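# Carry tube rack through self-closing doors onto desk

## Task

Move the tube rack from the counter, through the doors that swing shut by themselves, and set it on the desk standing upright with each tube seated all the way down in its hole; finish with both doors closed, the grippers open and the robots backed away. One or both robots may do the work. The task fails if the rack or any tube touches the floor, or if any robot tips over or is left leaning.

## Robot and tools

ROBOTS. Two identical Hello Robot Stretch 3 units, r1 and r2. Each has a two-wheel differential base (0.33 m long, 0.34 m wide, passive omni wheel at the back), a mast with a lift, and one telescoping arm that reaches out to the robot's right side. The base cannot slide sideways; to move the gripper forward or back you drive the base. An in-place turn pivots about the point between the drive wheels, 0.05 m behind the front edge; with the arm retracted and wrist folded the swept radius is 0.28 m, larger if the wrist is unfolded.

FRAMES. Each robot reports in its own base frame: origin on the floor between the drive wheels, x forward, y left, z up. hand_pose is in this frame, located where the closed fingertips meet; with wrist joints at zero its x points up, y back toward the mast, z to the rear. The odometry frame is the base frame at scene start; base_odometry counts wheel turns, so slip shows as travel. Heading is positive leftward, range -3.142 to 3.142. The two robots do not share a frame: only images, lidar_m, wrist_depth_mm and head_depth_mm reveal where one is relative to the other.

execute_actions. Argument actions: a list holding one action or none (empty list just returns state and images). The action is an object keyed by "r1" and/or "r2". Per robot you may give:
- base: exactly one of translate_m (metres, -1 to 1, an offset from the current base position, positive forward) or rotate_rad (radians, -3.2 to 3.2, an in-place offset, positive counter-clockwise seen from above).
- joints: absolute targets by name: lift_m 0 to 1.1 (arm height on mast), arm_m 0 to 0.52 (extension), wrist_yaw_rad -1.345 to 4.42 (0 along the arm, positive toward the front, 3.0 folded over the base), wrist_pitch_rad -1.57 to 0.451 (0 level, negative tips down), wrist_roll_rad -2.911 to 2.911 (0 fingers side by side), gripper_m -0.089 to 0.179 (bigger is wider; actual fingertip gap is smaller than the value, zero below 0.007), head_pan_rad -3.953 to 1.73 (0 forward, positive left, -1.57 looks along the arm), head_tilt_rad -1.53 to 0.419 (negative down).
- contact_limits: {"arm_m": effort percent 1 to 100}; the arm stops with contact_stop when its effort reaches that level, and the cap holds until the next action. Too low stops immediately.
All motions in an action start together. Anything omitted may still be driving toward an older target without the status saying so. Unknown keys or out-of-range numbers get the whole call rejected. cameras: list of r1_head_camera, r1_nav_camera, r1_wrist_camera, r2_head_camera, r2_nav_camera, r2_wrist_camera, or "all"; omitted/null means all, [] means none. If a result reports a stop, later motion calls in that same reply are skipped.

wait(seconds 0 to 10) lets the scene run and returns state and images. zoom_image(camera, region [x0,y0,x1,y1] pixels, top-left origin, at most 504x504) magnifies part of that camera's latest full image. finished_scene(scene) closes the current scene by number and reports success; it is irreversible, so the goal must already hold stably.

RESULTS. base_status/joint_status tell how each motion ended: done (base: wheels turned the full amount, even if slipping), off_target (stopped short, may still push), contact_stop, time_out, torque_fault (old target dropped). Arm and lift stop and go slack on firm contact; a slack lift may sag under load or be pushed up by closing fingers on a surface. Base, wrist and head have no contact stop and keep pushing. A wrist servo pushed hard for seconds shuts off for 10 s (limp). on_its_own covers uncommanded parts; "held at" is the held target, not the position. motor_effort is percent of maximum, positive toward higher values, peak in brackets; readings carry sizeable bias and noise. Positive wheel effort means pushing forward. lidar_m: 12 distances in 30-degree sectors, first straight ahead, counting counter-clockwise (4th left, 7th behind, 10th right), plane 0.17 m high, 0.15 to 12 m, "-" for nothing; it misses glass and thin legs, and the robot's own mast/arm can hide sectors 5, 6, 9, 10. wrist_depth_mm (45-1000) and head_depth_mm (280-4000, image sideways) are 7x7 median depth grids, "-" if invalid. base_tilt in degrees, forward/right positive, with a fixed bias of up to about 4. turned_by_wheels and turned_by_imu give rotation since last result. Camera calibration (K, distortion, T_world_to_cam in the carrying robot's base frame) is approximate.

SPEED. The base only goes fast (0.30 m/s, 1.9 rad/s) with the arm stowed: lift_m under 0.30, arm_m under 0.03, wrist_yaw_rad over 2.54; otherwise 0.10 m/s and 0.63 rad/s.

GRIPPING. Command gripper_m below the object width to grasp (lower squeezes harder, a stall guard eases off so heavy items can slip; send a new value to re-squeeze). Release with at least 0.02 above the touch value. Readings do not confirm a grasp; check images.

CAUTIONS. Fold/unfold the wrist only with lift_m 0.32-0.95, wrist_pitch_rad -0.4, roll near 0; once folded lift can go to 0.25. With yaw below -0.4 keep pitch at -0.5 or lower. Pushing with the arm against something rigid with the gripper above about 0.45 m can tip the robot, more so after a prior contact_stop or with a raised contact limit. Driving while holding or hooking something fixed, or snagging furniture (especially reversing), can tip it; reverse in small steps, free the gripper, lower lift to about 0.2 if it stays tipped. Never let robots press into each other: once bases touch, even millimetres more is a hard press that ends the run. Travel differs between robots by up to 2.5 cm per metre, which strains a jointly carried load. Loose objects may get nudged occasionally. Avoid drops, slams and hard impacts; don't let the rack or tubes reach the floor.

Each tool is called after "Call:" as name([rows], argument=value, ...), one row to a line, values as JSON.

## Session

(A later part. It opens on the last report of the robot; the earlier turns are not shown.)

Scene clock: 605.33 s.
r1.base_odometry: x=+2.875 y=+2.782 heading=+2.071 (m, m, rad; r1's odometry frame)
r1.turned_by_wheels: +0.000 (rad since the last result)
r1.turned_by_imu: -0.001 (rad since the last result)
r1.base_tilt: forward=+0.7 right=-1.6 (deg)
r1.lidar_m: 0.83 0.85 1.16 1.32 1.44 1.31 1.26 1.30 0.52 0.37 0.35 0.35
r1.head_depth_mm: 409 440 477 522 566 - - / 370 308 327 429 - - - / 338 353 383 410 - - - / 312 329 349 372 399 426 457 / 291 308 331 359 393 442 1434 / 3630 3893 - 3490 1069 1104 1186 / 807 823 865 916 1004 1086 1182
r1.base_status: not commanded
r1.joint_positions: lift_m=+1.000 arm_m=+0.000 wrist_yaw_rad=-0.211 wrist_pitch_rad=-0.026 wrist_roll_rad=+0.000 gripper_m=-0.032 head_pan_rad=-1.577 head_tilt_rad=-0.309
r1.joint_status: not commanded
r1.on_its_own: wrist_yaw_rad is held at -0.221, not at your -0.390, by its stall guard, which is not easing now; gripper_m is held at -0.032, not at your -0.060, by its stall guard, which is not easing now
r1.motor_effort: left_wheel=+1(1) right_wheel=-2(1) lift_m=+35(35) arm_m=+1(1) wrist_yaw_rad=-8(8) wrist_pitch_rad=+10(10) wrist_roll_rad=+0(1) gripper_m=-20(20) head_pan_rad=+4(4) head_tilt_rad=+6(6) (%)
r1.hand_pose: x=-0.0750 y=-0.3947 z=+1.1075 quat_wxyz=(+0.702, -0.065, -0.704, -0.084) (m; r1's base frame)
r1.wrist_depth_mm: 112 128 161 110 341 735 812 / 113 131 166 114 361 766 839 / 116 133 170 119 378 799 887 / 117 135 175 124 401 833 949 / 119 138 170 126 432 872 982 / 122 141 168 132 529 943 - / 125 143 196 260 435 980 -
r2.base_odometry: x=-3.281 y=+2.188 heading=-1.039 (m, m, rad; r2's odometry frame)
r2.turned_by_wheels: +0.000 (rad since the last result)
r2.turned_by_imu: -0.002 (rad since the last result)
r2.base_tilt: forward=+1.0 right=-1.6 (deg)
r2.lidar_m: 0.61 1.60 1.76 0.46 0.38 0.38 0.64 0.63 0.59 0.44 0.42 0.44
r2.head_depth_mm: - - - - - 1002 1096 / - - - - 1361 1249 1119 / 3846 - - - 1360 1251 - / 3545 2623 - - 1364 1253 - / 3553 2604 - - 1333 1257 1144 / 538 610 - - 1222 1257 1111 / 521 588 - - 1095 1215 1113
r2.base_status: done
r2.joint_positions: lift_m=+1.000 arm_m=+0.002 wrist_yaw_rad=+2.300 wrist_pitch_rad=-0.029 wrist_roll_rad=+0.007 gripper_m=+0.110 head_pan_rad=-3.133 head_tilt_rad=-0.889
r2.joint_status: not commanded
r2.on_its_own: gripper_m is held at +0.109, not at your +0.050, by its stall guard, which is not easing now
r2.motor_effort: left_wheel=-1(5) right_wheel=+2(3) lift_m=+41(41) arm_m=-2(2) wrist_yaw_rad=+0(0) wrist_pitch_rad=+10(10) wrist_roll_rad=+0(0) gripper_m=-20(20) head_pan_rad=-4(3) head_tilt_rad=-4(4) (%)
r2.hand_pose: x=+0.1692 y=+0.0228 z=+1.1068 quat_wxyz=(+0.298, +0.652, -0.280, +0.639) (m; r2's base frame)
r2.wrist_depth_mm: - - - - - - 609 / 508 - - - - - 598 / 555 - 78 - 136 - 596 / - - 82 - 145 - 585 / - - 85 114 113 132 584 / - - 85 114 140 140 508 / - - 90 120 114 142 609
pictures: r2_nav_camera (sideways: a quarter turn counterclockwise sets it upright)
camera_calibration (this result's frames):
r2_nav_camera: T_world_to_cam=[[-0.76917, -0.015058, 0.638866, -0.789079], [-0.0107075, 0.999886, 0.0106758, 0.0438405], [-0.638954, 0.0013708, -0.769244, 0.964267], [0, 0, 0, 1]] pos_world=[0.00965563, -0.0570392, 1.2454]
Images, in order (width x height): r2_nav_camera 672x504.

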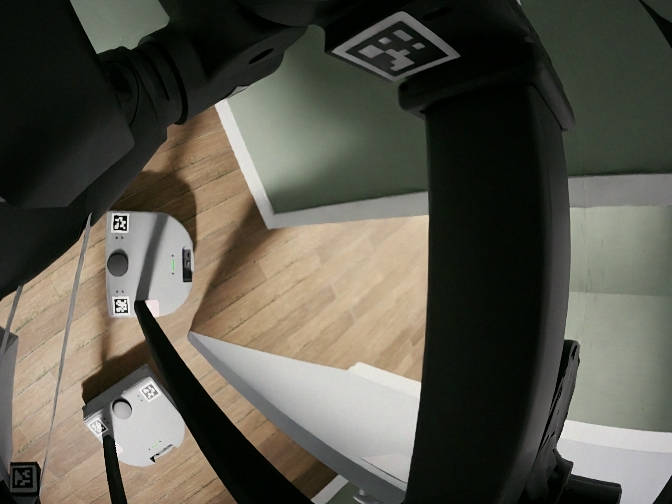

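Call:
execute_actions([
  {"r2":{"base":{"translate_m":-0.15}}},
], cameras=[])

Call:
execute_actions([
  {"r2":{"base":{"rotate_rad":-0.25}}},
], cameras=["r2_nav_camera"])

Scene clock: 611.93 s.
r1.base_odometry: x=+2.875 y=+2.782 heading=+2.071 (m, m, rad; r1's odometry frame)
r1.turned_by_wheels: +0.000 (rad since the last result)
r1.turned_by_imu: -0.002 (rad since the last result)
r1.base_tilt: forward=+0.8 right=-1.4 (deg)
r1.lidar_m: 0.83 0.86 1.16 1.32 1.44 1.31 1.26 1.30 0.52 0.37 0.42 0.86
r1.head_depth_mm: 409 441 478 522 565 - - / 371 307 327 430 - - - / 338 353 383 412 - - - / 312 329 349 373 398 425 457 / 291 309 331 358 392 442 1431 / 3625 3919 - 3415 1069 1101 1187 / 808 800 417 918 998 1082 1139
r1.base_status: not commanded
r1.joint_positions: lift_m=+1.000 arm_m=+0.000 wrist_yaw_rad=-0.211 wrist_pitch_rad=-0.026 wrist_roll_rad=+0.000 gripper_m=-0.032 head_pan_rad=-1.577 head_tilt_rad=-0.309
r1.joint_status: not commanded
r1.on_its_own: wrist_yaw_rad is held at -0.221, not at your -0.390, by its stall guard, which is not easing now; gripper_m is held at -0.032, not at your -0.060, by its stall guard, which is not easing now
r1.motor_effort: left_wheel=+1(1) right_wheel=-1(1) lift_m=+35(35) arm_m=+1(1) wrist_yaw_rad=-8(8) wrist_pitch_rad=+10(9) wrist_roll_rad=+0(1) gripper_m=-20(20) head_pan_rad=+4(4) head_tilt_rad=+6(6) (%)
r1.hand_pose: x=-0.0750 y=-0.3947 z=+1.1075 quat_wxyz=(+0.702, -0.065, -0.704, -0.084) (m; r1's base frame)
r1.wrist_depth_mm: 112 128 162 110 344 742 813 / 113 130 166 114 359 759 842 / 115 133 170 119 380 788 899 / 117 136 174 124 404 839 925 / 119 138 171 126 427 880 992 / 121 142 168 133 519 920 - / 125 143 196 259 438 980 -
r2.base_odometry: x=-3.357 y=+2.317 heading=-1.039 (m, m, rad; r2's odometry frame)
r2.turned_by_wheels: +0.000 (rad since the last result)
r2.turned_by_imu: -0.001 (rad since the last result)
r2.base_tilt: forward=+1.0 right=-1.7 (deg)
r2.lidar_m: 0.72 1.73 0.50 1.65 0.38 0.51 3.83 0.49 0.52 0.51 0.50 0.52
r2.head_depth_mm: - - - - - 1218 994 / - - - - 1360 1246 1123 / 3761 - - - 1360 1241 - / 3588 2584 - - 1358 1251 - / 3350 2679 - - 1040 1206 1147 / 3299 500 - - 959 1165 1116 / 397 452 - - 862 1038 1110
r2.base_status: done
r2.joint_positions: lift_m=+1.000 arm_m=+0.002 wrist_yaw_rad=+2.300 wrist_pitch_rad=-0.029 wrist_roll_rad=+0.007 gripper_m=+0.110 head_pan_rad=-3.133 head_tilt_rad=-0.889
r2.joint_status: not commanded
r2.on_its_own: gripper_m is held at +0.109, not at your +0.050, by its stall guard, which is not easing now
r2.motor_effort: left_wheel=-1(4) right_wheel=+2(3) lift_m=+41(41) arm_m=-1(2) wrist_yaw_rad=+0(1) wrist_pitch_rad=+10(10) wrist_roll_rad=+0(0) gripper_m=-20(20) head_pan_rad=-3(2) head_tilt_rad=-5(5) (%)
r2.hand_pose: x=+0.1692 y=+0.0228 z=+1.1068 quat_wxyz=(+0.298, +0.652, -0.280, +0.639) (m; r2's base frame)
r2.wrist_depth_mm: - 538 - - - - 727 / - 474 - - - - 731 / 525 647 79 - 137 - 735 / - - 82 - 145 - 727 / - - 84 115 113 132 698 / - - 85 112 141 140 625 / - - 91 121 113 143 745
pictures: none
No camera images: the call's "cameras" was empty. Leave "cameras" out to get every camera's image.

Scene clock: 613.30 s.
r1.base_odometry: x=+2.875 y=+2.782 heading=+2.071 (m, m, rad; r1's odometry frame)
r1.turned_by_wheels: +0.000 (rad since the last result)
r1.turned_by_imu: +0.000 (rad since the last result)
r1.base_tilt: forward=+0.7 right=-1.4 (deg)
r1.lidar_m: 0.83 0.86 1.16 1.33 1.44 1.32 1.26 1.30 0.52 0.37 0.39 0.87
r1.head_depth_mm: 410 441 477 521 565 - - / 371 307 327 430 - - - / 338 353 384 411 - - - / 311 330 349 372 398 426 456 / 291 308 331 358 392 443 1439 / 3674 3882 - 3410 1074 1097 1181 / 804 811 372 919 999 1082 1192
r1.base_status: not commanded
r1.joint_positions: lift_m=+1.000 arm_m=+0.000 wrist_yaw_rad=-0.211 wrist_pitch_rad=-0.026 wrist_roll_rad=+0.000 gripper_m=-0.032 head_pan_rad=-1.577 head_tilt_rad=-0.309
r1.joint_status: not commanded
r1.on_its_own: wrist_yaw_rad is held at -0.221, not at your -0.390, by its stall guard, which is not easing now; gripper_m is held at -0.032, not at your -0.060, by its stall guard, which is not easing now
r1.motor_effort: left_wheel=+1(1) right_wheel=-1(1) lift_m=+35(35) arm_m=+1(1) wrist_yaw_rad=-8(8) wrist_pitch_rad=+10(10) wrist_roll_rad=+0(1) gripper_m=-19(20) head_pan_rad=+4(4) head_tilt_rad=+6(6) (%)
r1.hand_pose: x=-0.0750 y=-0.3947 z=+1.1075 quat_wxyz=(+0.702, -0.065, -0.704, -0.084) (m; r1's base frame)
r1.wrist_depth_mm: 111 128 162 110 340 742 814 / 113 130 166 114 359 762 853 / 115 133 170 119 381 797 894 / 118 136 175 125 401 836 950 / 120 138 171 127 430 885 978 / 122 142 168 133 524 925 - / 125 143 197 260 436 987 -
r2.base_odometry: x=-3.357 y=+2.317 heading=-1.289 (m, m, rad; r2's odometry frame)
r2.turned_by_wheels: -0.250 (rad since the last result)
r2.turned_by_imu: -0.247 (rad since the last result)
r2.base_tilt: forward=+1.0 right=-1.6 (deg)
r2.lidar_m: 0.58 1.05 1.72 0.50 0.29 0.33 1.16 0.49 0.50 0.57 0.50 0.50
r2.head_depth_mm: - - - - - 788 838 / - - - - 1349 1221 1085 / 3231 - - - 1364 1247 - / 3447 2619 - - 1364 1253 - / 3567 2673 - - 1372 1255 1150 / 3556 2676 - - 953 1151 1110 / 3434 2689 - - 837 981 1098
r2.base_status: done
r2.joint_positions: lift_m=+1.000 arm_m=+0.002 wrist_yaw_rad=+2.300 wrist_pitch_rad=-0.029 wrist_roll_rad=+0.007 gripper_m=+0.110 head_pan_rad=-3.133 head_tilt_rad=-0.889
r2.joint_status: not commanded
r2.on_its_own: gripper_m is held at +0.109, not at your +0.050, by its stall guard, which is not easing now
r2.motor_effort: left_wheel=+2(5) right_wheel=-3(6) lift_m=+41(42) arm_m=-1(1) wrist_yaw_rad=+1(0) wrist_pitch_rad=+10(10) wrist_roll_rad=+0(0) gripper_m=-20(20) head_pan_rad=-4(3) head_tilt_rad=-4(4) (%)
r2.hand_pose: x=+0.1692 y=+0.0228 z=+1.1068 quat_wxyz=(+0.298, +0.652, -0.280, +0.639) (m; r2's base frame)
r2.wrist_depth_mm: - - - - - 720 477 / 568 - - - - 727 478 / - - 79 - 137 710 483 / - - 82 - 144 746 474 / - - 85 115 113 132 481 / - - 85 114 141 140 444 / - - 91 120 114 142 513
pictures: r2_nav_camera (sideways: a quarter turn counterclockwise sets it upright)
camera_calibration (this result's frames):
r2_nav_camera: T_world_to_cam=[[-0.769184, -0.0150438, 0.638851, -0.789059], [-0.0106892, 0.999886, 0.0106757, 0.0438404], [-0.638939, 0.00138281, -0.769257, 0.964284], [0, 0, 0, 1]] pos_world=[0.00965571, -0.0570393, 1.2454]
Images, in order (width x height): r2_nav_camera 672x504.

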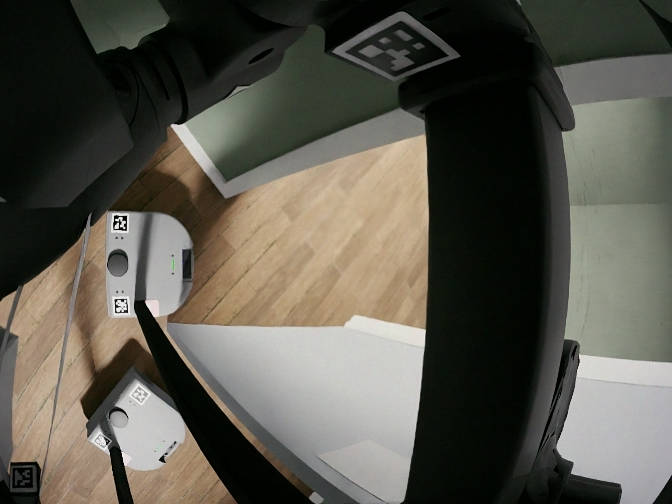

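Call:
execute_actions([
  {"r2":{"base":{"rotate_rad":-0.1}}},
], cameras=[])

Call:
execute_actions([
  {"r2":{"base":{"translate_m":-0.25}}},
], cameras=["r2_nav_camera"])

Scene clock: 618.47 s.
r1.base_odometry: x=+2.875 y=+2.782 heading=+2.071 (m, m, rad; r1's odometry frame)
r1.turned_by_wheels: +0.000 (rad since the last result)
r1.turned_by_imu: -0.001 (rad since the last result)
r1.base_tilt: forward=+0.8 right=-1.5 (deg)
r1.lidar_m: 0.83 0.86 1.16 1.33 1.44 1.31 1.26 1.30 0.52 0.36 0.38 0.86
r1.head_depth_mm: 410 441 478 521 568 - - / 371 307 327 430 - - - / 338 353 384 411 - - - / 311 329 349 371 398 425 457 / 290 309 331 359 392 442 1426 / 3701 3918 - 3208 1076 1094 1187 / 805 814 355 915 997 1083 1185
r1.base_status: not commanded
r1.joint_positions: lift_m=+1.000 arm_m=+0.000 wrist_yaw_rad=-0.211 wrist_pitch_rad=-0.026 wrist_roll_rad=+0.000 gripper_m=-0.032 head_pan_rad=-1.577 head_tilt_rad=-0.309
r1.joint_status: not commanded
r1.on_its_own: wrist_yaw_rad is held at -0.221, not at your -0.390, by its stall guard, which is not easing now; gripper_m is held at -0.032, not at your -0.060, by its stall guard, which is not easing now
r1.motor_effort: left_wheel=+1(1) right_wheel=-2(2) lift_m=+35(35) arm_m=+1(1) wrist_yaw_rad=-8(8) wrist_pitch_rad=+10(10) wrist_roll_rad=+1(1) gripper_m=-20(20) head_pan_rad=+4(4) head_tilt_rad=+6(6) (%)
r1.hand_pose: x=-0.0750 y=-0.3947 z=+1.1075 quat_wxyz=(+0.702, -0.065, -0.704, -0.084) (m; r1's base frame)
r1.wrist_depth_mm: 112 128 162 110 342 735 803 / 114 131 166 114 359 758 835 / 115 133 170 119 380 809 890 / 117 136 174 124 406 842 942 / 119 139 171 126 435 883 991 / 122 142 168 133 526 923 - / 125 143 198 259 437 982 -
r2.base_odometry: x=-3.357 y=+2.317 heading=-1.389 (m, m, rad; r2's odometry frame)
r2.turned_by_wheels: -0.100 (rad since the last result)
r2.turned_by_imu: -0.099 (rad since the last result)
r2.base_tilt: forward=+0.9 right=-1.6 (deg)
r2.lidar_m: 0.55 0.89 1.73 0.50 0.29 0.29 0.87 0.49 0.50 0.56 0.50 0.50
r2.head_depth_mm: - - - - - 678 1082 / - - - - 1156 1118 1067 / 2966 - - - 1362 1248 - / 3209 2586 - - 1367 1249 - / 3420 2664 - - 1365 1256 1145 / 3609 2685 - - 1375 1191 1118 / 3538 2698 - - 830 972 1098
r2.base_status: done
r2.joint_positions: lift_m=+1.000 arm_m=+0.002 wrist_yaw_rad=+2.300 wrist_pitch_rad=-0.029 wrist_roll_rad=+0.007 gripper_m=+0.110 head_pan_rad=-3.133 head_tilt_rad=-0.889
r2.joint_status: not commanded
r2.on_its_own: gripper_m is held at +0.109, not at your +0.050, by its stall guard, which is not easing now
r2.motor_effort: left_wheel=+2(5) right_wheel=-3(6) lift_m=+41(42) arm_m=-1(0) wrist_yaw_rad=+0(1) wrist_pitch_rad=+10(10) wrist_roll_rad=+0(0) gripper_m=-19(19) head_pan_rad=-2(2) head_tilt_rad=-4(4) (%)
r2.hand_pose: x=+0.1692 y=+0.0228 z=+1.1068 quat_wxyz=(+0.298, +0.652, -0.280, +0.639) (m; r2's base frame)
r2.wrist_depth_mm: - - - - - 610 431 / - - - - - 625 432 / - - 79 - 137 629 435 / - - 82 - 143 625 434 / - - 85 126 113 132 439 / - - 85 134 141 140 408 / - - 91 120 114 142 469
pictures: none
No camera images: the call's "cameras" was empty. Leave "cameras" out to get every camera's image.

Scene clock: 621.93 s.
r1.base_odometry: x=+2.875 y=+2.782 heading=+2.071 (m, m, rad; r1's odometry frame)
r1.turned_by_wheels: +0.000 (rad since the last result)
r1.turned_by_imu: -0.001 (rad since the last result)
r1.base_tilt: forward=+0.7 right=-1.5 (deg)
r1.lidar_m: 0.83 0.85 1.15 1.33 1.44 1.31 1.26 1.30 0.52 0.36 0.56 0.86
r1.head_depth_mm: 409 440 478 522 565 - - / 371 307 327 429 - - - / 338 353 383 411 - - - / 311 330 350 371 398 426 456 / 291 309 332 359 393 443 1443 / 342 3886 678 3397 1076 1094 1189 / 400 477 656 913 1002 1081 1186
r1.base_status: not commanded
r1.joint_positions: lift_m=+1.000 arm_m=+0.000 wrist_yaw_rad=-0.211 wrist_pitch_rad=-0.026 wrist_roll_rad=+0.000 gripper_m=-0.032 head_pan_rad=-1.577 head_tilt_rad=-0.309
r1.joint_status: not commanded
r1.on_its_own: wrist_yaw_rad is held at -0.221, not at your -0.390, by its stall guard, which is not easing now; gripper_m is held at -0.032, not at your -0.060, by its stall guard, which is not easing now
r1.motor_effort: left_wheel=+1(1) right_wheel=-2(2) lift_m=+34(35) arm_m=+1(1) wrist_yaw_rad=-9(9) wrist_pitch_rad=+10(10) wrist_roll_rad=+1(1) gripper_m=-20(19) head_pan_rad=+4(4) head_tilt_rad=+6(7) (%)
r1.hand_pose: x=-0.0750 y=-0.3947 z=+1.1075 quat_wxyz=(+0.702, -0.065, -0.704, -0.084) (m; r1's base frame)
r1.wrist_depth_mm: 112 128 162 110 339 745 808 / 114 131 166 114 358 757 836 / 116 133 170 119 379 809 902 / 117 136 174 124 400 831 941 / 120 138 171 126 434 880 985 / 122 141 168 133 522 950 - / 125 143 198 259 437 981 -
r2.base_odometry: x=-3.402 y=+2.563 heading=-1.389 (m, m, rad; r2's odometry frame)
r2.turned_by_wheels: +0.000 (rad since the last result)
r2.turned_by_imu: -0.001 (rad since the last result)
r2.base_tilt: forward=+1.0 right=-1.6 (deg)
r2.lidar_m: 0.76 1.23 0.56 0.21 0.22 0.30 0.88 3.64 0.33 0.37 0.60 0.69
r2.head_depth_mm: - - - - - 699 681 / - - - - 1181 1146 1049 / 2741 - - - 1350 1244 - / 3097 2588 - - 1368 1249 - / 3282 2649 - - 1374 1254 1147 / 3535 2702 - - 1382 1257 1111 / 3452 2701 - - 1391 1266 852
r2.base_status: done
r2.joint_positions: lift_m=+1.000 arm_m=+0.002 wrist_yaw_rad=+2.300 wrist_pitch_rad=-0.029 wrist_roll_rad=+0.007 gripper_m=+0.110 head_pan_rad=-3.133 head_tilt_rad=-0.889
r2.joint_status: not commanded
r2.on_its_own: gripper_m is held at +0.109, not at your +0.050, by its stall guard, which is not easing now
r2.motor_effort: left_wheel=+2(3) right_wheel=-2(7) lift_m=+42(41) arm_m=-1(2) wrist_yaw_rad=+0(1) wrist_pitch_rad=+10(10) wrist_roll_rad=+0(0) gripper_m=-21(20) head_pan_rad=-2(3) head_tilt_rad=-5(4) (%)
r2.hand_pose: x=+0.1692 y=+0.0228 z=+1.1068 quat_wxyz=(+0.298, +0.652, -0.280, +0.639) (m; r2's base frame)
r2.wrist_depth_mm: - 602 - - - 884 642 / 619 545 - - - 910 628 / 400 651 78 - 136 914 637 / 356 - 82 - 144 943 636 / - - 84 115 113 132 641 / - - 85 114 141 141 594 / - - 91 121 114 143 707
pictures: r2_nav_camera (sideways: a quarter turn counterclockwise sets it upright)
camera_calibration (this result's frames):
r2_nav_camera: T_world_to_cam=[[-0.76919, -0.0150384, 0.638843, -0.789049], [-0.0106821, 0.999886, 0.0106757, 0.0438404], [-0.638931, 0.00138745, -0.769263, 0.964292], [0, 0, 0, 1]] pos_world=[0.00965588, -0.0570393, 1.2454]
Images, in order (width x height): r2_nav_camera 672x504.

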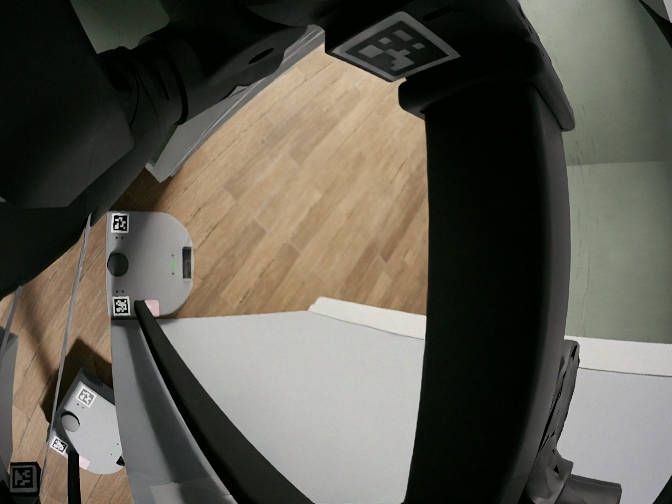

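Call:
execute_actions([
  {"r2":{"base":{"translate_m":-0.17}}},
], cameras=[])

Call:
execute_actions([
  {"r2":{"base":{"rotate_rad":0.3}}},
], cameras=["r2_nav_camera"])

Scene clock: 627.77 s.
r1.base_odometry: x=+2.875 y=+2.782 heading=+2.071 (m, m, rad; r1's odometry frame)
r1.turned_by_wheels: +0.000 (rad since the last result)
r1.turned_by_imu: -0.001 (rad since the last result)
r1.base_tilt: forward=+0.8 right=-1.4 (deg)
r1.lidar_m: 0.83 0.85 1.16 1.32 1.44 1.31 1.26 1.30 0.52 0.37 0.93 0.86
r1.head_depth_mm: 409 441 477 521 566 - - / 371 307 327 429 - - - / 338 353 384 412 - - - / 311 329 349 372 397 426 457 / 291 309 331 358 393 442 1434 / 3644 3960 759 591 1069 1109 1189 / 806 819 857 564 1000 1090 1178
r1.base_status: not commanded
r1.joint_positions: lift_m=+1.000 arm_m=+0.000 wrist_yaw_rad=-0.211 wrist_pitch_rad=-0.026 wrist_roll_rad=+0.000 gripper_m=-0.032 head_pan_rad=-1.577 head_tilt_rad=-0.309
r1.joint_status: not commanded
r1.on_its_own: wrist_yaw_rad is held at -0.221, not at your -0.390, by its stall guard, which is not easing now; gripper_m is held at -0.032, not at your -0.060, by its stall guard, which is not easing now
r1.motor_effort: left_wheel=+1(1) right_wheel=-2(2) lift_m=+35(35) arm_m=+1(1) wrist_yaw_rad=-8(8) wrist_pitch_rad=+10(10) wrist_roll_rad=+1(1) gripper_m=-20(20) head_pan_rad=+4(4) head_tilt_rad=+6(6) (%)
r1.hand_pose: x=-0.0750 y=-0.3947 z=+1.1075 quat_wxyz=(+0.702, -0.065, -0.704, -0.084) (m; r1's base frame)
r1.wrist_depth_mm: 112 128 162 110 342 732 806 / 114 130 166 114 358 760 847 / 115 133 170 119 380 791 890 / 117 136 174 125 400 835 927 / 119 139 171 126 434 869 970 / 122 142 168 133 532 928 - / 125 143 197 260 438 - -
r2.base_odometry: x=-3.433 y=+2.730 heading=-1.389 (m, m, rad; r2's odometry frame)
r2.turned_by_wheels: +0.000 (rad since the last result)
r2.turned_by_imu: -0.001 (rad since the last result)
r2.base_tilt: forward=+1.0 right=-1.7 (deg)
r2.lidar_m: 0.91 0.29 0.22 0.21 0.22 0.31 0.75 3.52 3.50 0.30 0.40 0.82
r2.head_depth_mm: - - - - - 709 694 / - - - - 1209 1166 1053 / 2591 - - - 1358 1251 - / 2904 2605 - - 1363 1253 - / 3206 2677 - - 1371 1251 1145 / 3380 2676 - - 1371 1259 1114 / 3343 2687 - - 1385 1255 1110
r2.base_status: done
r2.joint_positions: lift_m=+1.000 arm_m=+0.002 wrist_yaw_rad=+2.300 wrist_pitch_rad=-0.029 wrist_roll_rad=+0.007 gripper_m=+0.110 head_pan_rad=-3.133 head_tilt_rad=-0.889
r2.joint_status: not commanded
r2.on_its_own: gripper_m is held at +0.109, not at your +0.050, by its stall guard, which is not easing now
r2.motor_effort: left_wheel=+2(3) right_wheel=-2(7) lift_m=+41(41) arm_m=-2(2) wrist_yaw_rad=+0(2) wrist_pitch_rad=+10(9) wrist_roll_rad=+0(0) gripper_m=-20(20) head_pan_rad=-2(3) head_tilt_rad=-5(4) (%)
r2.hand_pose: x=+0.1692 y=+0.0228 z=+1.1068 quat_wxyz=(+0.298, +0.652, -0.280, +0.639) (m; r2's base frame)
r2.wrist_depth_mm: 217 248 645 - - - 795 / 220 251 631 - - - 783 / 224 253 79 - 137 - 777 / 227 264 82 - 144 - 783 / 233 253 85 115 113 131 796 / 234 - 85 113 141 140 718 / 235 272 91 121 114 143 825
pictures: none
No camera images: the call's "cameras" was empty. Leave "cameras" out to get every camera's image.

Scene clock: 629.53 s.
r1.base_odometry: x=+2.875 y=+2.782 heading=+2.071 (m, m, rad; r1's odometry frame)
r1.turned_by_wheels: +0.000 (rad since the last result)
r1.turned_by_imu: +0.000 (rad since the last result)
r1.base_tilt: forward=+0.7 right=-1.5 (deg)
r1.lidar_m: 0.83 0.85 1.16 1.32 1.44 1.31 1.26 1.30 0.52 0.37 0.93 0.86
r1.head_depth_mm: 411 442 477 521 565 - - / 371 307 327 429 - - - / 338 353 383 411 - - - / 311 328 349 372 399 425 457 / 291 308 331 358 393 442 1435 / 3625 3907 666 562 1023 1104 1180 / 808 823 853 519 999 1084 1179
r1.base_status: not commanded
r1.joint_positions: lift_m=+1.000 arm_m=+0.000 wrist_yaw_rad=-0.211 wrist_pitch_rad=-0.026 wrist_roll_rad=+0.000 gripper_m=-0.032 head_pan_rad=-1.577 head_tilt_rad=-0.309
r1.joint_status: not commanded
r1.on_its_own: wrist_yaw_rad is held at -0.221, not at your -0.390, by its stall guard, which is not easing now; gripper_m is held at -0.032, not at your -0.060, by its stall guard, which is not easing now
r1.motor_effort: left_wheel=+1(1) right_wheel=-2(2) lift_m=+34(35) arm_m=+1(1) wrist_yaw_rad=-8(8) wrist_pitch_rad=+9(10) wrist_roll_rad=+1(1) gripper_m=-20(20) head_pan_rad=+4(4) head_tilt_rad=+6(6) (%)
r1.hand_pose: x=-0.0750 y=-0.3947 z=+1.1075 quat_wxyz=(+0.702, -0.065, -0.704, -0.084) (m; r1's base frame)
r1.wrist_depth_mm: 112 128 162 110 341 738 808 / 114 131 166 114 359 763 842 / 116 133 170 119 376 793 888 / 117 136 174 124 401 849 934 / 120 138 171 126 433 889 988 / 122 141 168 133 525 917 - / 125 143 197 259 442 990 -
r2.base_odometry: x=-3.433 y=+2.730 heading=-1.089 (m, m, rad; r2's odometry frame)
r2.turned_by_wheels: +0.300 (rad since the last result)
r2.turned_by_imu: +0.296 (rad since the last result)
r2.base_tilt: forward=+0.9 right=-1.7 (deg)
r2.lidar_m: 1.12 0.24 0.21 0.21 0.25 0.48 3.18 3.51 0.30 0.30 0.78 0.84
r2.head_depth_mm: - - - - - 1192 966 / - - - - 1362 1247 1118 / 3573 - - - 1359 1246 - / 3331 2616 - - 1368 1253 - / 3299 2659 - - 1373 1252 1146 / 3187 2687 - - 1371 1258 1118 / 3025 2690 - - 1397 1262 890
r2.base_status: done
r2.joint_positions: lift_m=+1.000 arm_m=+0.002 wrist_yaw_rad=+2.300 wrist_pitch_rad=-0.029 wrist_roll_rad=+0.007 gripper_m=+0.110 head_pan_rad=-3.133 head_tilt_rad=-0.889
r2.joint_status: not commanded
r2.on_its_own: gripper_m is held at +0.109, not at your +0.050, by its stall guard, which is not easing now
r2.motor_effort: left_wheel=-1(4) right_wheel=+3(5) lift_m=+41(41) arm_m=-1(1) wrist_yaw_rad=+0(0) wrist_pitch_rad=+10(10) wrist_roll_rad=+0(0) gripper_m=-20(20) head_pan_rad=-2(0) head_tilt_rad=-5(5) (%)
r2.hand_pose: x=+0.1692 y=+0.0228 z=+1.1068 quat_wxyz=(+0.298, +0.652, -0.280, +0.639) (m; r2's base frame)
r2.wrist_depth_mm: 203 221 247 631 - - - / 205 223 250 620 - - - / 211 229 79 288 137 - - / 217 238 82 292 145 - - / 221 234 85 114 113 132 - / 224 - 85 114 141 140 - / 227 251 90 120 114 143 -
pictures: r2_nav_camera (sideways: a quarter turn counterclockwise sets it upright)
camera_calibration (this result's frames):
r2_nav_camera: T_world_to_cam=[[-0.769209, -0.0150334, 0.63882, -0.789019], [-0.0106757, 0.999886, 0.0106756, 0.0438405], [-0.638908, 0.0013919, -0.769282, 0.964317], [0, 0, 0, 1]] pos_world=[0.00965716, -0.0570393, 1.2454]
Images, in order (width x height): r2_nav_camera 672x504.

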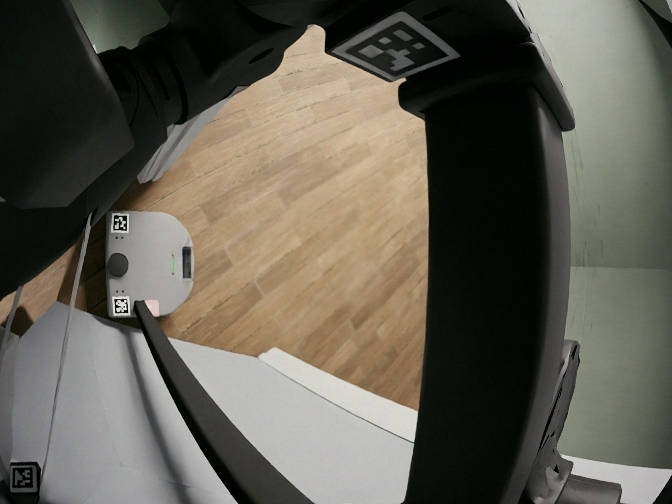

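Call:
execute_actions([
  {"r2":{"base":{"translate_m":-0.2}}},
], cameras=["r2_nav_camera","r2_head_camera"])

Scene clock: 641.40 s.
r1.base_odometry: x=+2.875 y=+2.782 heading=+2.071 (m, m, rad; r1's odometry frame)
r1.turned_by_wheels: +0.000 (rad since the last result)
r1.turned_by_imu: -0.003 (rad since the last result)
r1.base_tilt: forward=+0.7 right=-1.4 (deg)
r1.lidar_m: 0.83 0.86 1.15 1.32 1.44 1.31 1.26 1.30 0.52 0.37 0.93 0.86
r1.head_depth_mm: 410 442 478 521 566 - - / 371 307 327 430 - - - / 338 353 384 412 - - - / 312 329 349 372 399 425 457 / 291 309 331 358 392 442 1428 / 3665 3927 - 3405 1071 1101 1181 / 807 822 866 920 994 1079 1179
r1.base_status: not commanded
r1.joint_positions: lift_m=+1.000 arm_m=+0.000 wrist_yaw_rad=-0.211 wrist_pitch_rad=-0.026 wrist_roll_rad=+0.000 gripper_m=-0.032 head_pan_rad=-1.577 head_tilt_rad=-0.309
r1.joint_status: not commanded
r1.on_its_own: wrist_yaw_rad is held at -0.221, not at your -0.390, by its stall guard, which is not easing now; gripper_m is held at -0.032, not at your -0.060, by its stall guard, which is not easing now
r1.motor_effort: left_wheel=+1(1) right_wheel=-1(2) lift_m=+34(35) arm_m=+1(1) wrist_yaw_rad=-8(8) wrist_pitch_rad=+9(9) wrist_roll_rad=+0(0) gripper_m=-20(20) head_pan_rad=+4(4) head_tilt_rad=+6(6) (%)
r1.hand_pose: x=-0.0750 y=-0.3947 z=+1.1075 quat_wxyz=(+0.702, -0.065, -0.704, -0.084) (m; r1's base frame)
r1.wrist_depth_mm: 112 128 162 110 344 731 815 / 113 130 166 115 358 765 847 / 115 133 170 119 380 797 876 / 117 136 174 124 406 836 929 / 120 138 171 126 432 882 980 / 121 141 168 133 529 951 - / 124 143 197 259 435 990 -
r2.base_odometry: x=-3.526 y=+2.908 heading=-1.089 (m, m, rad; r2's odometry frame)
r2.turned_by_wheels: +0.000 (rad since the last result)
r2.turned_by_imu: -0.002 (rad since the last result)
r2.base_tilt: forward=+0.9 right=-1.6 (deg)
r2.lidar_m: 1.27 0.31 0.27 0.27 0.33 0.57 3.05 3.34 3.41 0.31 0.31 0.95
r2.head_depth_mm: - - - - - 1223 1099 / - - - - 1356 1245 1120 / 3361 - - - 1360 1246 - / 3288 2612 - - 1368 1247 - / 3156 2651 - - 1365 1253 1147 / 3085 2679 - - 1375 1258 1116 / 2924 2719 - - 1390 1263 1115
r2.base_status: done
r2.joint_positions: lift_m=+1.000 arm_m=+0.002 wrist_yaw_rad=+2.300 wrist_pitch_rad=-0.029 wrist_roll_rad=+0.007 gripper_m=+0.110 head_pan_rad=-3.133 head_tilt_rad=-0.889
r2.joint_status: not commanded
r2.on_its_own: gripper_m is held at +0.109, not at your +0.050, by its stall guard, which is not easing now
r2.motor_effort: left_wheel=-2(4) right_wheel=+2(3) lift_m=+41(42) arm_m=-1(1) wrist_yaw_rad=+1(0) wrist_pitch_rad=+10(10) wrist_roll_rad=+0(0) gripper_m=-20(19) head_pan_rad=-2(3) head_tilt_rad=-4(4) (%)
r2.hand_pose: x=+0.1692 y=+0.0228 z=+1.1068 quat_wxyz=(+0.298, +0.652, -0.280, +0.639) (m; r2's base frame)
r2.wrist_depth_mm: 249 273 306 344 405 - - / 257 280 306 353 413 - - / 262 284 79 352 136 - - / 267 295 82 361 145 - - / 273 287 84 115 113 131 - / 276 - 85 113 141 140 - / 278 313 91 120 114 143 -
pictures: r2_head_camera (sideways: a quarter turn clockwise sets it upright), r2_nav_camera (sideways: a quarter turn counterclockwise sets it upright)
camera_calibration (this result's frames):
r2_head_camera: T_world_to_cam=[[0.7426, 0.0316087, -0.668989, 0.885159], [0.0657296, -0.997503, 0.0258315, -0.0286886], [-0.666502, -0.0631549, -0.742824, 0.93157], [0, 0, 0, 1]] pos_world=[-0.0345407, 0.00223744, 1.28489]
r2_nav_camera: T_world_to_cam=[[-0.769209, -0.0150332, 0.63882, -0.789019], [-0.0106755, 0.999886, 0.0106756, 0.0438405], [-0.638908, 0.00139205, -0.769282, 0.964317], [0, 0, 0, 1]] pos_world=[0.00965714, -0.0570393, 1.2454]
Images, in order (width x height): r2_head_camera 896x504, r2_nav_camera 672x504.

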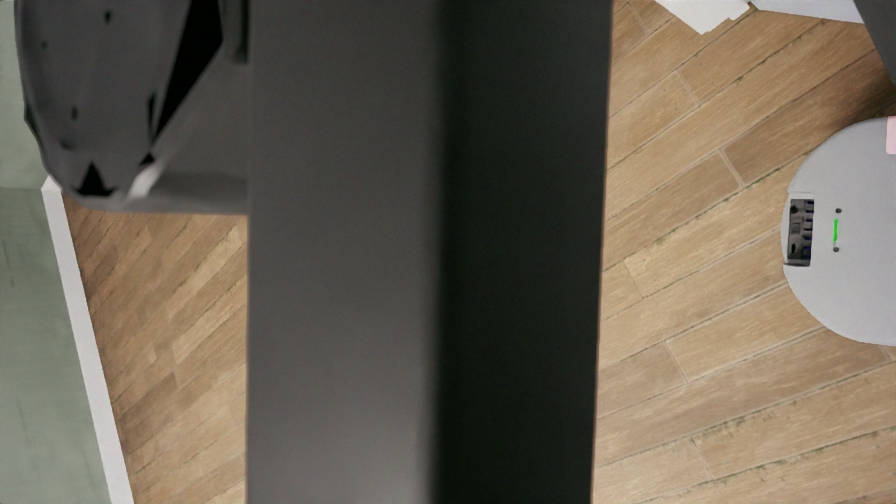

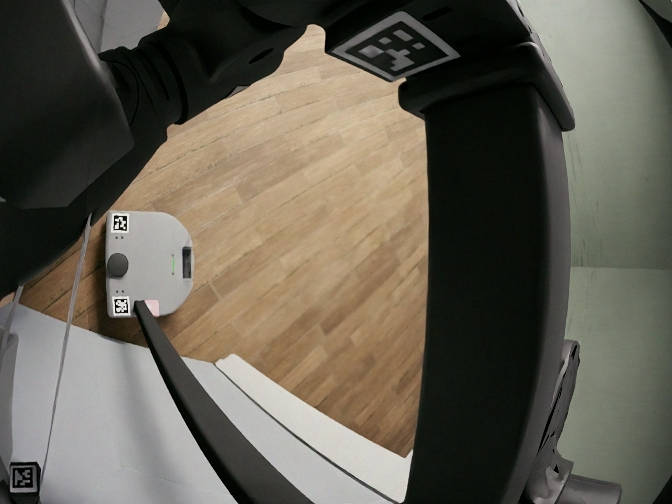

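Call:
execute_actions([
  {"r2":{"base":{"translate_m":-0.2}}},
], cameras=[])

Call:
execute_actions([
  {"r2":{"base":{"translate_m":-0.2},"joints":{"head_tilt_rad":-0.3}}},
], cameras=["r2_nav_camera"])

Scene clock: 647.43 s.
r1.base_odometry: x=+2.875 y=+2.782 heading=+2.071 (m, m, rad; r1's odometry frame)
r1.turned_by_wheels: +0.000 (rad since the last result)
r1.turned_by_imu: -0.001 (rad since the last result)
r1.base_tilt: forward=+0.7 right=-1.4 (deg)
r1.lidar_m: 0.83 0.85 1.16 1.33 1.44 1.31 1.26 1.30 0.52 0.37 0.93 0.86
r1.head_depth_mm: 409 441 478 522 566 - - / 371 307 327 430 - - - / 339 352 384 412 - - - / 312 329 349 373 398 425 458 / 291 309 331 357 392 442 1434 / 3594 3923 - 3444 1070 1095 1178 / 806 824 862 924 1000 1083 1179
r1.base_status: not commanded
r1.joint_positions: lift_m=+1.000 arm_m=+0.000 wrist_yaw_rad=-0.211 wrist_pitch_rad=-0.026 wrist_roll_rad=+0.000 gripper_m=-0.032 head_pan_rad=-1.577 head_tilt_rad=-0.309
r1.joint_status: not commanded
r1.on_its_own: wrist_yaw_rad is held at -0.221, not at your -0.390, by its stall guard, which is not easing now; gripper_m is held at -0.032, not at your -0.060, by its stall guard, which is not easing now
r1.motor_effort: left_wheel=+1(1) right_wheel=-1(2) lift_m=+35(35) arm_m=+1(1) wrist_yaw_rad=-9(9) wrist_pitch_rad=+9(9) wrist_roll_rad=+1(1) gripper_m=-19(19) head_pan_rad=+4(4) head_tilt_rad=+6(6) (%)
r1.hand_pose: x=-0.0750 y=-0.3947 z=+1.1075 quat_wxyz=(+0.702, -0.065, -0.704, -0.084) (m; r1's base frame)
r1.wrist_depth_mm: 111 128 162 110 340 729 813 / 114 131 166 114 359 756 854 / 115 133 170 119 378 787 890 / 118 136 175 124 403 827 946 / 119 139 171 127 432 894 969 / 122 141 168 133 524 917 - / 124 144 197 259 435 990 -
r2.base_odometry: x=-3.618 y=+3.085 heading=-1.089 (m, m, rad; r2's odometry frame)
r2.turned_by_wheels: +0.000 (rad since the last result)
r2.turned_by_imu: -0.001 (rad since the last result)
r2.base_tilt: forward=+0.9 right=-1.8 (deg)
r2.lidar_m: 0.62 0.38 0.34 0.34 0.41 2.16 2.88 3.16 3.27 2.34 0.40 0.43
r2.head_depth_mm: - - - - - 1243 1107 / - - - - 1361 1244 1117 / 3193 - - - 1368 1250 - / 3200 2613 - - 1366 1253 - / 3071 2700 - - 1363 1252 1143 / 2933 2663 - - 1370 1259 1114 / 2777 2687 - - 1389 1257 1114
r2.base_status: done
r2.joint_positions: lift_m=+1.000 arm_m=+0.002 wrist_yaw_rad=+2.300 wrist_pitch_rad=-0.029 wrist_roll_rad=+0.007 gripper_m=+0.110 head_pan_rad=-3.133 head_tilt_rad=-0.889
r2.joint_status: not commanded
r2.on_its_own: gripper_m is held at +0.109, not at your +0.050, by its stall guard, which is not easing now
r2.motor_effort: left_wheel=-1(5) right_wheel=+2(2) lift_m=+41(41) arm_m=-1(2) wrist_yaw_rad=+0(1) wrist_pitch_rad=+10(10) wrist_roll_rad=+0(0) gripper_m=-20(20) head_pan_rad=-2(3) head_tilt_rad=-4(4) (%)
r2.hand_pose: x=+0.1692 y=+0.0228 z=+1.1068 quat_wxyz=(+0.298, +0.652, -0.280, +0.639) (m; r2's base frame)
r2.wrist_depth_mm: 298 327 368 415 478 - - / 303 330 370 424 488 - - / 307 339 79 425 136 - - / 318 352 82 439 143 - - / 321 345 85 126 113 131 - / 331 - 85 114 141 140 - / 328 372 91 120 114 142 -
pictures: none
No camera images: the call's "cameras" was empty. Leave "cameras" out to get every camera's image.

Scene clock: 650.40 s.
r1.base_odometry: x=+2.875 y=+2.782 heading=+2.071 (m, m, rad; r1's odometry frame)
r1.turned_by_wheels: +0.000 (rad since the last result)
r1.turned_by_imu: -0.001 (rad since the last result)
r1.base_tilt: forward=+0.6 right=-1.4 (deg)
r1.lidar_m: 0.83 0.86 1.15 1.32 1.44 1.31 1.26 1.30 0.52 0.37 0.93 0.86
r1.head_depth_mm: 409 441 479 522 566 - - / 370 307 327 430 - - - / 338 353 384 412 - - - / 311 329 349 373 398 424 458 / 291 308 332 359 392 442 1432 / 3639 3949 - 3391 1073 1103 1189 / 805 823 864 923 996 1086 1183
r1.base_status: not commanded
r1.joint_positions: lift_m=+1.000 arm_m=+0.000 wrist_yaw_rad=-0.211 wrist_pitch_rad=-0.026 wrist_roll_rad=+0.000 gripper_m=-0.032 head_pan_rad=-1.577 head_tilt_rad=-0.309
r1.joint_status: not commanded
r1.on_its_own: wrist_yaw_rad is held at -0.221, not at your -0.390, by its stall guard, which is not easing now; gripper_m is held at -0.032, not at your -0.060, by its stall guard, which is not easing now
r1.motor_effort: left_wheel=+1(1) right_wheel=-1(2) lift_m=+35(35) arm_m=+1(1) wrist_yaw_rad=-9(9) wrist_pitch_rad=+10(10) wrist_roll_rad=+1(1) gripper_m=-19(20) head_pan_rad=+4(4) head_tilt_rad=+6(6) (%)
r1.hand_pose: x=-0.0750 y=-0.3947 z=+1.1075 quat_wxyz=(+0.702, -0.065, -0.704, -0.084) (m; r1's base frame)
r1.wrist_depth_mm: 112 128 162 110 340 736 810 / 113 131 165 115 361 758 852 / 116 133 170 119 377 807 900 / 117 136 174 125 401 830 944 / 119 139 171 126 433 877 967 / 122 141 168 133 525 933 - / 124 143 196 258 438 984 -
r2.base_odometry: x=-3.711 y=+3.262 heading=-1.089 (m, m, rad; r2's odometry frame)
r2.turned_by_wheels: +0.000 (rad since the last result)
r2.turned_by_imu: -0.001 (rad since the last result)
r2.base_tilt: forward=+1.0 right=-1.7 (deg)
r2.lidar_m: 0.73 0.45 0.40 0.39 0.55 2.05 2.73 2.99 3.09 2.91 0.75 0.55
r2.head_depth_mm: 2348 2422 2514 2639 - - - / 2702 2778 2911 3038 - - - / 3070 3224 3409 3646 - - - / 3035 3197 3384 3562 2738 1928 - / 2870 3008 3178 3391 2745 1960 - / 2738 2841 3013 3157 2722 1968 - / 2569 2698 2823 2997 2711 1965 -
r2.base_status: done
r2.joint_positions: lift_m=+1.000 arm_m=+0.002 wrist_yaw_rad=+2.300 wrist_pitch_rad=-0.029 wrist_roll_rad=+0.007 gripper_m=+0.110 head_pan_rad=-3.133 head_tilt_rad=-0.309
r2.joint_status: all done
r2.on_its_own: gripper_m is held at +0.109, not at your +0.050, by its stall guard, which is not easing now
r2.motor_effort: left_wheel=-1(4) right_wheel=+2(3) lift_m=+41(42) arm_m=-2(1) wrist_yaw_rad=+0(1) wrist_pitch_rad=+10(10) wrist_roll_rad=+0(0) gripper_m=-20(20) head_pan_rad=-2(2) head_tilt_rad=+3(26) (%)
r2.hand_pose: x=+0.1692 y=+0.0228 z=+1.1068 quat_wxyz=(+0.298, +0.652, -0.280, +0.639) (m; r2's base frame)
r2.wrist_depth_mm: 346 374 427 490 556 671 - / 353 384 427 487 575 697 - / 359 394 79 498 137 717 - / 369 407 82 506 144 - - / 378 395 84 114 113 131 - / 386 - 85 114 140 140 - / 378 431 91 121 114 142 -
pictures: r2_nav_camera (sideways: a quarter turn counterclockwise sets it upright)
camera_calibration (this result's frames):
r2_nav_camera: T_world_to_cam=[[-0.294071, -0.0110657, 0.955719, -1.2051], [-0.00440552, 0.999938, 0.0102222, 0.0443845], [-0.955773, -0.00120439, -0.294102, 0.34803], [0, 0, 0, 1]] pos_world=[-0.0215529, -0.0572979, 1.25364]
Images, in order (width x height): r2_nav_camera 672x504.

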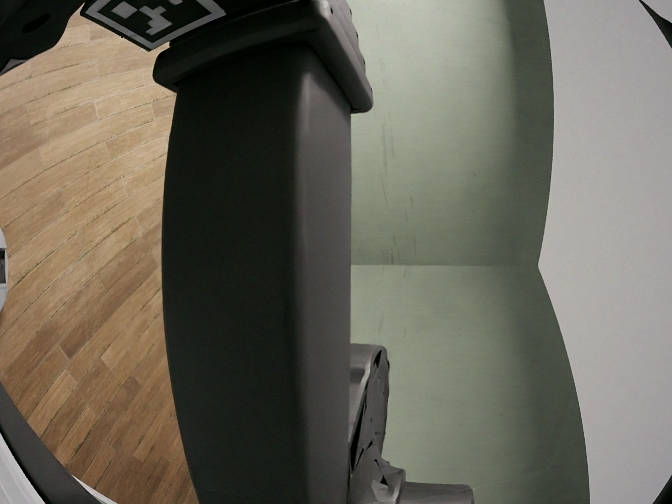

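Heading into a corner. Keep reversing and look to the robot's right.

Call:
execute_actions([
  {"r2":{"base":{"translate_m":-0.6},"joints":{"head_pan_rad":-1.57,"head_tilt_rad":-0.5}}},
], cameras=["r2_nav_camera"])

Scene clock: 659.40 s.
r1.base_odometry: x=+2.875 y=+2.782 heading=+2.071 (m, m, rad; r1's odometry frame)
r1.turned_by_wheels: +0.000 (rad since the last result)
r1.turned_by_imu: -0.002 (rad since the last result)
r1.base_tilt: forward=+0.8 right=-1.3 (deg)
r1.lidar_m: 0.83 0.85 1.16 1.33 1.44 1.31 1.26 1.30 0.52 0.36 0.93 0.86
r1.head_depth_mm: 409 441 478 522 563 - - / 370 307 327 430 - - - / 338 353 384 411 - - - / 311 329 349 372 399 426 457 / 291 308 331 358 392 442 1432 / 3670 3899 - 3426 1076 1106 1178 / 804 822 861 922 999 1080 1179
r1.base_status: not commanded
r1.joint_positions: lift_m=+1.000 arm_m=+0.000 wrist_yaw_rad=-0.211 wrist_pitch_rad=-0.026 wrist_roll_rad=+0.000 gripper_m=-0.032 head_pan_rad=-1.577 head_tilt_rad=-0.309
r1.joint_status: not commanded
r1.on_its_own: wrist_yaw_rad is held at -0.221, not at your -0.390, by its stall guard, which is not easing now; gripper_m is held at -0.032, not at your -0.060, by its stall guard, which is not easing now
r1.motor_effort: left_wheel=+1(1) right_wheel=-2(2) lift_m=+35(35) arm_m=+1(1) wrist_yaw_rad=-9(8) wrist_pitch_rad=+10(10) wrist_roll_rad=+1(1) gripper_m=-20(20) head_pan_rad=+4(4) head_tilt_rad=+6(6) (%)
r1.hand_pose: x=-0.0750 y=-0.3947 z=+1.1075 quat_wxyz=(+0.702, -0.065, -0.704, -0.084) (m; r1's base frame)
r1.wrist_depth_mm: 112 128 162 110 342 737 800 / 113 131 166 114 361 751 842 / 115 133 170 119 383 799 902 / 117 136 174 125 403 841 942 / 120 139 171 126 428 877 - / 122 142 168 133 531 916 - / 125 143 197 259 434 994 -
r2.base_odometry: x=-3.989 y=+3.794 heading=-1.089 (m, m, rad; r2's odometry frame)
r2.turned_by_wheels: +0.000 (rad since the last result)
r2.turned_by_imu: -0.004 (rad since the last result)
r2.base_tilt: forward=+0.9 right=-1.7 (deg)
r2.lidar_m: 1.08 0.66 0.69 0.91 1.69 1.72 2.30 2.49 2.55 2.98 2.64 1.07
r2.head_depth_mm: 2828 2997 3187 2928 - - - / 3240 3414 3644 2871 2206 - - / 3236 3550 3826 2855 2224 - - / 3041 3252 3646 2858 2174 - 1315 / 2909 3077 3411 2890 2050 1512 1295 / 2726 2935 3193 2859 2033 1579 1312 / 2607 2750 3025 2888 2044 1585 -
r2.base_status: done
r2.joint_positions: lift_m=+1.000 arm_m=+0.002 wrist_yaw_rad=+2.300 wrist_pitch_rad=-0.029 wrist_roll_rad=+0.007 gripper_m=+0.110 head_pan_rad=-1.577 head_tilt_rad=-0.493
r2.joint_status: all done
r2.on_its_own: gripper_m is held at +0.109, not at your +0.050, by its stall guard, which is not easing now
r2.motor_effort: left_wheel=-1(5) right_wheel=+2(2) lift_m=+41(41) arm_m=-1(2) wrist_yaw_rad=+1(1) wrist_pitch_rad=+10(10) wrist_roll_rad=+0(0) gripper_m=-20(20) head_pan_rad=+2(32) head_tilt_rad=-3(15) (%)
r2.hand_pose: x=+0.1692 y=+0.0228 z=+1.1068 quat_wxyz=(+0.298, +0.652, -0.280, +0.639) (m; r2's base frame)
r2.wrist_depth_mm: 760 708 651 646 775 950 - / 771 724 678 653 827 - - / 806 762 79 669 138 - - / 867 796 82 687 145 - - / 869 840 85 115 113 131 - / 920 - 85 114 140 140 - / 971 894 91 120 114 143 -
pictures: r2_nav_camera (sideways: a quarter turn counterclockwise sets it upright)
camera_calibration (this result's frames):
r2_nav_camera: T_world_to_cam=[[0.00566394, -0.464117, 0.885756, -1.11563], [-0.999907, 0.00832985, 0.0107585, 0.0497613], [-0.0123714, -0.885735, -0.464027, 0.563408], [0, 0, 0, 1]] pos_world=[0.0630457, -0.0191654, 1.24907]
Images, in order (width x height): r2_nav_camera 672x504.

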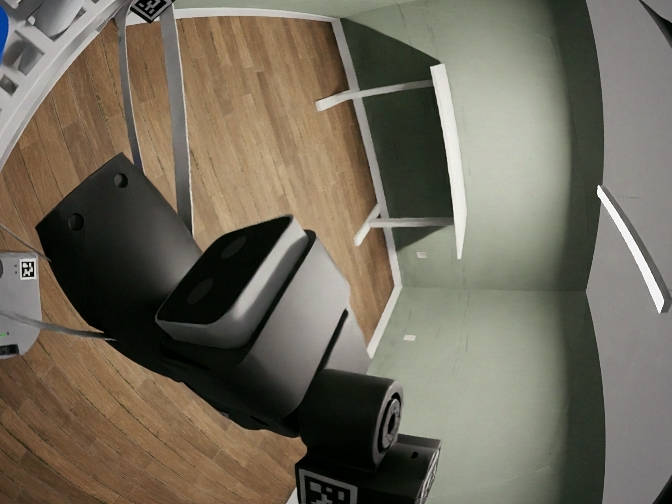

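Call:
execute_actions([
  {"r2":{"base":{"translate_m":-0.3}},"r1":{"joints":{"gripper_m":0.15}}},
], cameras=["r1_head_camera","r1_wrist_camera","r2_head_camera"])

Scene clock: 665.13 s.
r1.base_odometry: x=+2.875 y=+2.782 heading=+2.071 (m, m, rad; r1's odometry frame)
r1.turned_by_wheels: +0.000 (rad since the last result)
r1.turned_by_imu: -0.001 (rad since the last result)
r1.base_tilt: forward=+0.9 right=-1.4 (deg)
r1.lidar_m: 0.83 0.85 1.16 1.33 1.44 1.31 1.26 1.30 0.95 0.91 0.93 0.86
r1.head_depth_mm: 786 834 890 952 1002 - - / 780 829 885 952 - - - / 775 825 884 944 - - - / 774 821 875 942 1035 1104 1195 / 771 819 877 940 1011 1092 1193 / 770 809 865 926 1008 1080 1173 / 767 812 863 917 994 1088 1178
r1.base_status: not commanded
r1.joint_positions: lift_m=+1.000 arm_m=+0.000 wrist_yaw_rad=-0.218 wrist_pitch_rad=-0.025 wrist_roll_rad=+0.000 gripper_m=+0.150 head_pan_rad=-1.577 head_tilt_rad=-0.309
r1.joint_status: all done
r1.on_its_own: wrist_yaw_rad is held at -0.221, not at your -0.390, by its stall guard, which is not easing now
r1.motor_effort: left_wheel=+0(1) right_wheel=+1(1) lift_m=+35(35) arm_m=+1(1) wrist_yaw_rad=-3(8) wrist_pitch_rad=+9(10) wrist_roll_rad=+0(0) gripper_m=+0(82) head_pan_rad=+5(4) head_tilt_rad=+6(6) (%)
r1.hand_pose: x=-0.0767 y=-0.3944 z=+1.1079 quat_wxyz=(+0.702, -0.068, -0.704, -0.086) (m; r1's base frame)
r1.wrist_depth_mm: 541 563 603 649 692 734 814 / 547 585 624 669 724 782 846 / 553 600 641 690 752 817 922 / 584 619 675 720 782 842 937 / 603 645 692 749 812 909 984 / 614 684 724 794 872 - - / 658 699 741 831 899 - -
r2.base_odometry: x=-4.128 y=+4.060 heading=-1.089 (m, m, rad; r2's odometry frame)
r2.turned_by_wheels: +0.000 (rad since the last result)
r2.turned_by_imu: -0.002 (rad since the last result)
r2.base_tilt: forward=+1.0 right=-1.6 (deg)
r2.lidar_m: 1.05 0.91 0.94 1.25 1.52 1.56 2.07 2.23 2.29 3.02 2.81 1.36
r2.head_depth_mm: 2545 2670 2853 2859 - - - / 2870 3057 3296 2872 2225 - - / 3252 3531 3728 2873 2229 - - / 3198 3462 3822 2869 2168 - 1314 / 3059 3242 3560 2884 2057 1517 1294 / 2876 3084 3416 2850 2042 1580 1318 / 2746 2920 3207 2902 2055 1584 -
r2.base_status: done
r2.joint_positions: lift_m=+1.000 arm_m=+0.002 wrist_yaw_rad=+2.300 wrist_pitch_rad=-0.029 wrist_roll_rad=+0.007 gripper_m=+0.110 head_pan_rad=-1.577 head_tilt_rad=-0.493
r2.joint_status: not commanded
r2.on_its_own: gripper_m is held at +0.109, not at your +0.050, by its stall guard, which is not easing now
r2.motor_effort: left_wheel=-1(4) right_wheel=+2(3) lift_m=+41(42) arm_m=-1(1) wrist_yaw_rad=+0(0) wrist_pitch_rad=+10(10) wrist_roll_rad=+0(0) gripper_m=-20(20) head_pan_rad=+4(2) head_tilt_rad=-3(3) (%)
r2.hand_pose: x=+0.1692 y=+0.0228 z=+1.1068 quat_wxyz=(+0.298, +0.652, -0.280, +0.639) (m; r2's base frame)
r2.wrist_depth_mm: - 984 937 885 892 853 831 / - - 940 901 915 868 841 / - - 78 945 138 915 863 / - - 82 972 145 939 900 / - - 84 115 113 132 935 / - - 85 113 141 141 926 / - - 91 120 114 143 978
pictures: r1_head_camera (sideways: a quarter turn clockwise sets it upright), r1_wrist_camera, r2_head_camera (sideways: a quarter turn clockwise sets it upright)
camera_calibration (this result's frames):
r1_head_camera: T_world_to_cam=[[0.0326201, 0.334248, -0.94192, 1.24688], [0.999459, -0.00686155, 0.0321779, -0.0473105], [0.00429236, -0.94246, -0.334291, 0.394295], [0, 0, 0, 1]] pos_world=[0.0049189, -0.0454857, 1.3078]
r1_wrist_camera: T_world_to_cam=[[-0.968076, 0.248664, -0.0315373, 0.0557723], [0.092514, 0.23753, -0.966965, 1.19651], [-0.232958, -0.939013, -0.252952, 0.0550534], [0, 0, 0, 1]] pos_world=[-0.0438767, -0.246379, 1.17267]
r2_head_camera: T_world_to_cam=[[-0.022692, 0.428181, -0.903408, 1.19542], [0.998397, 0.0565668, 0.00173257, -0.0030109], [0.0518448, -0.901921, -0.428778, 0.518641], [0, 0, 0, 1]] pos_world=[0.00324381, -0.0439147, 1.30234]
Images, in order (width x height): r1_head_camera 896x504, r1_wrist_camera 644x364, r2_head_camera 896x504.

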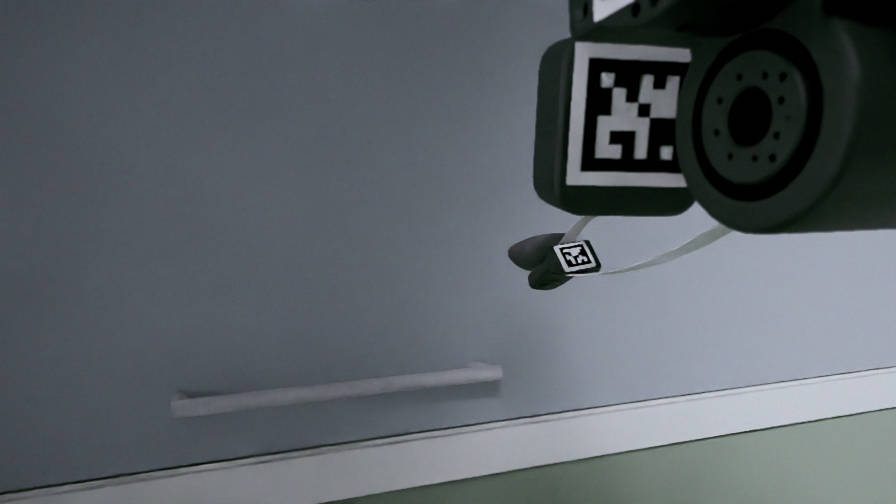

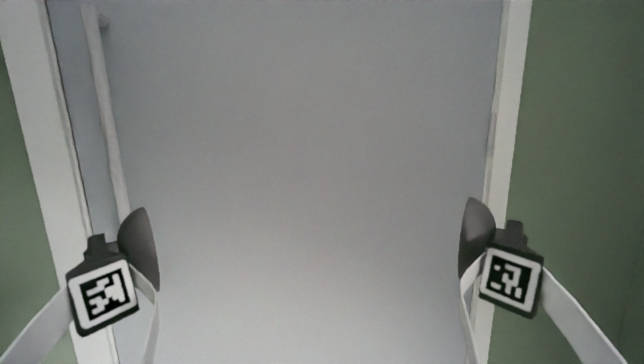

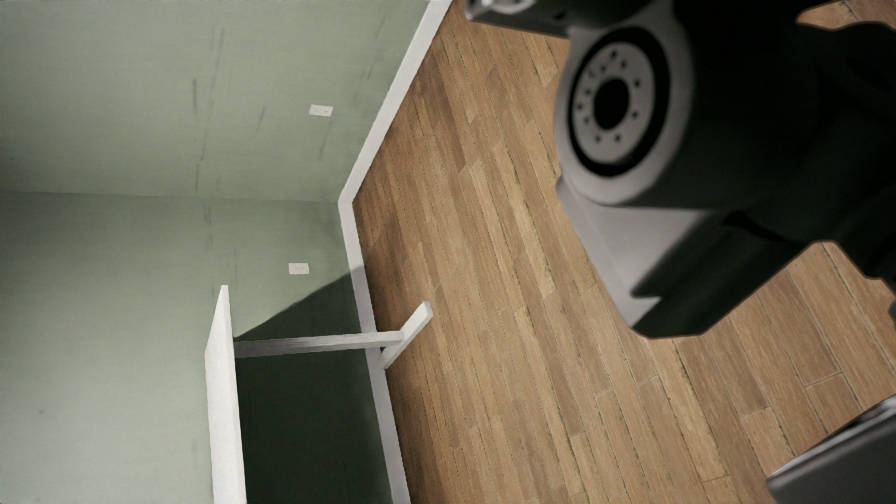

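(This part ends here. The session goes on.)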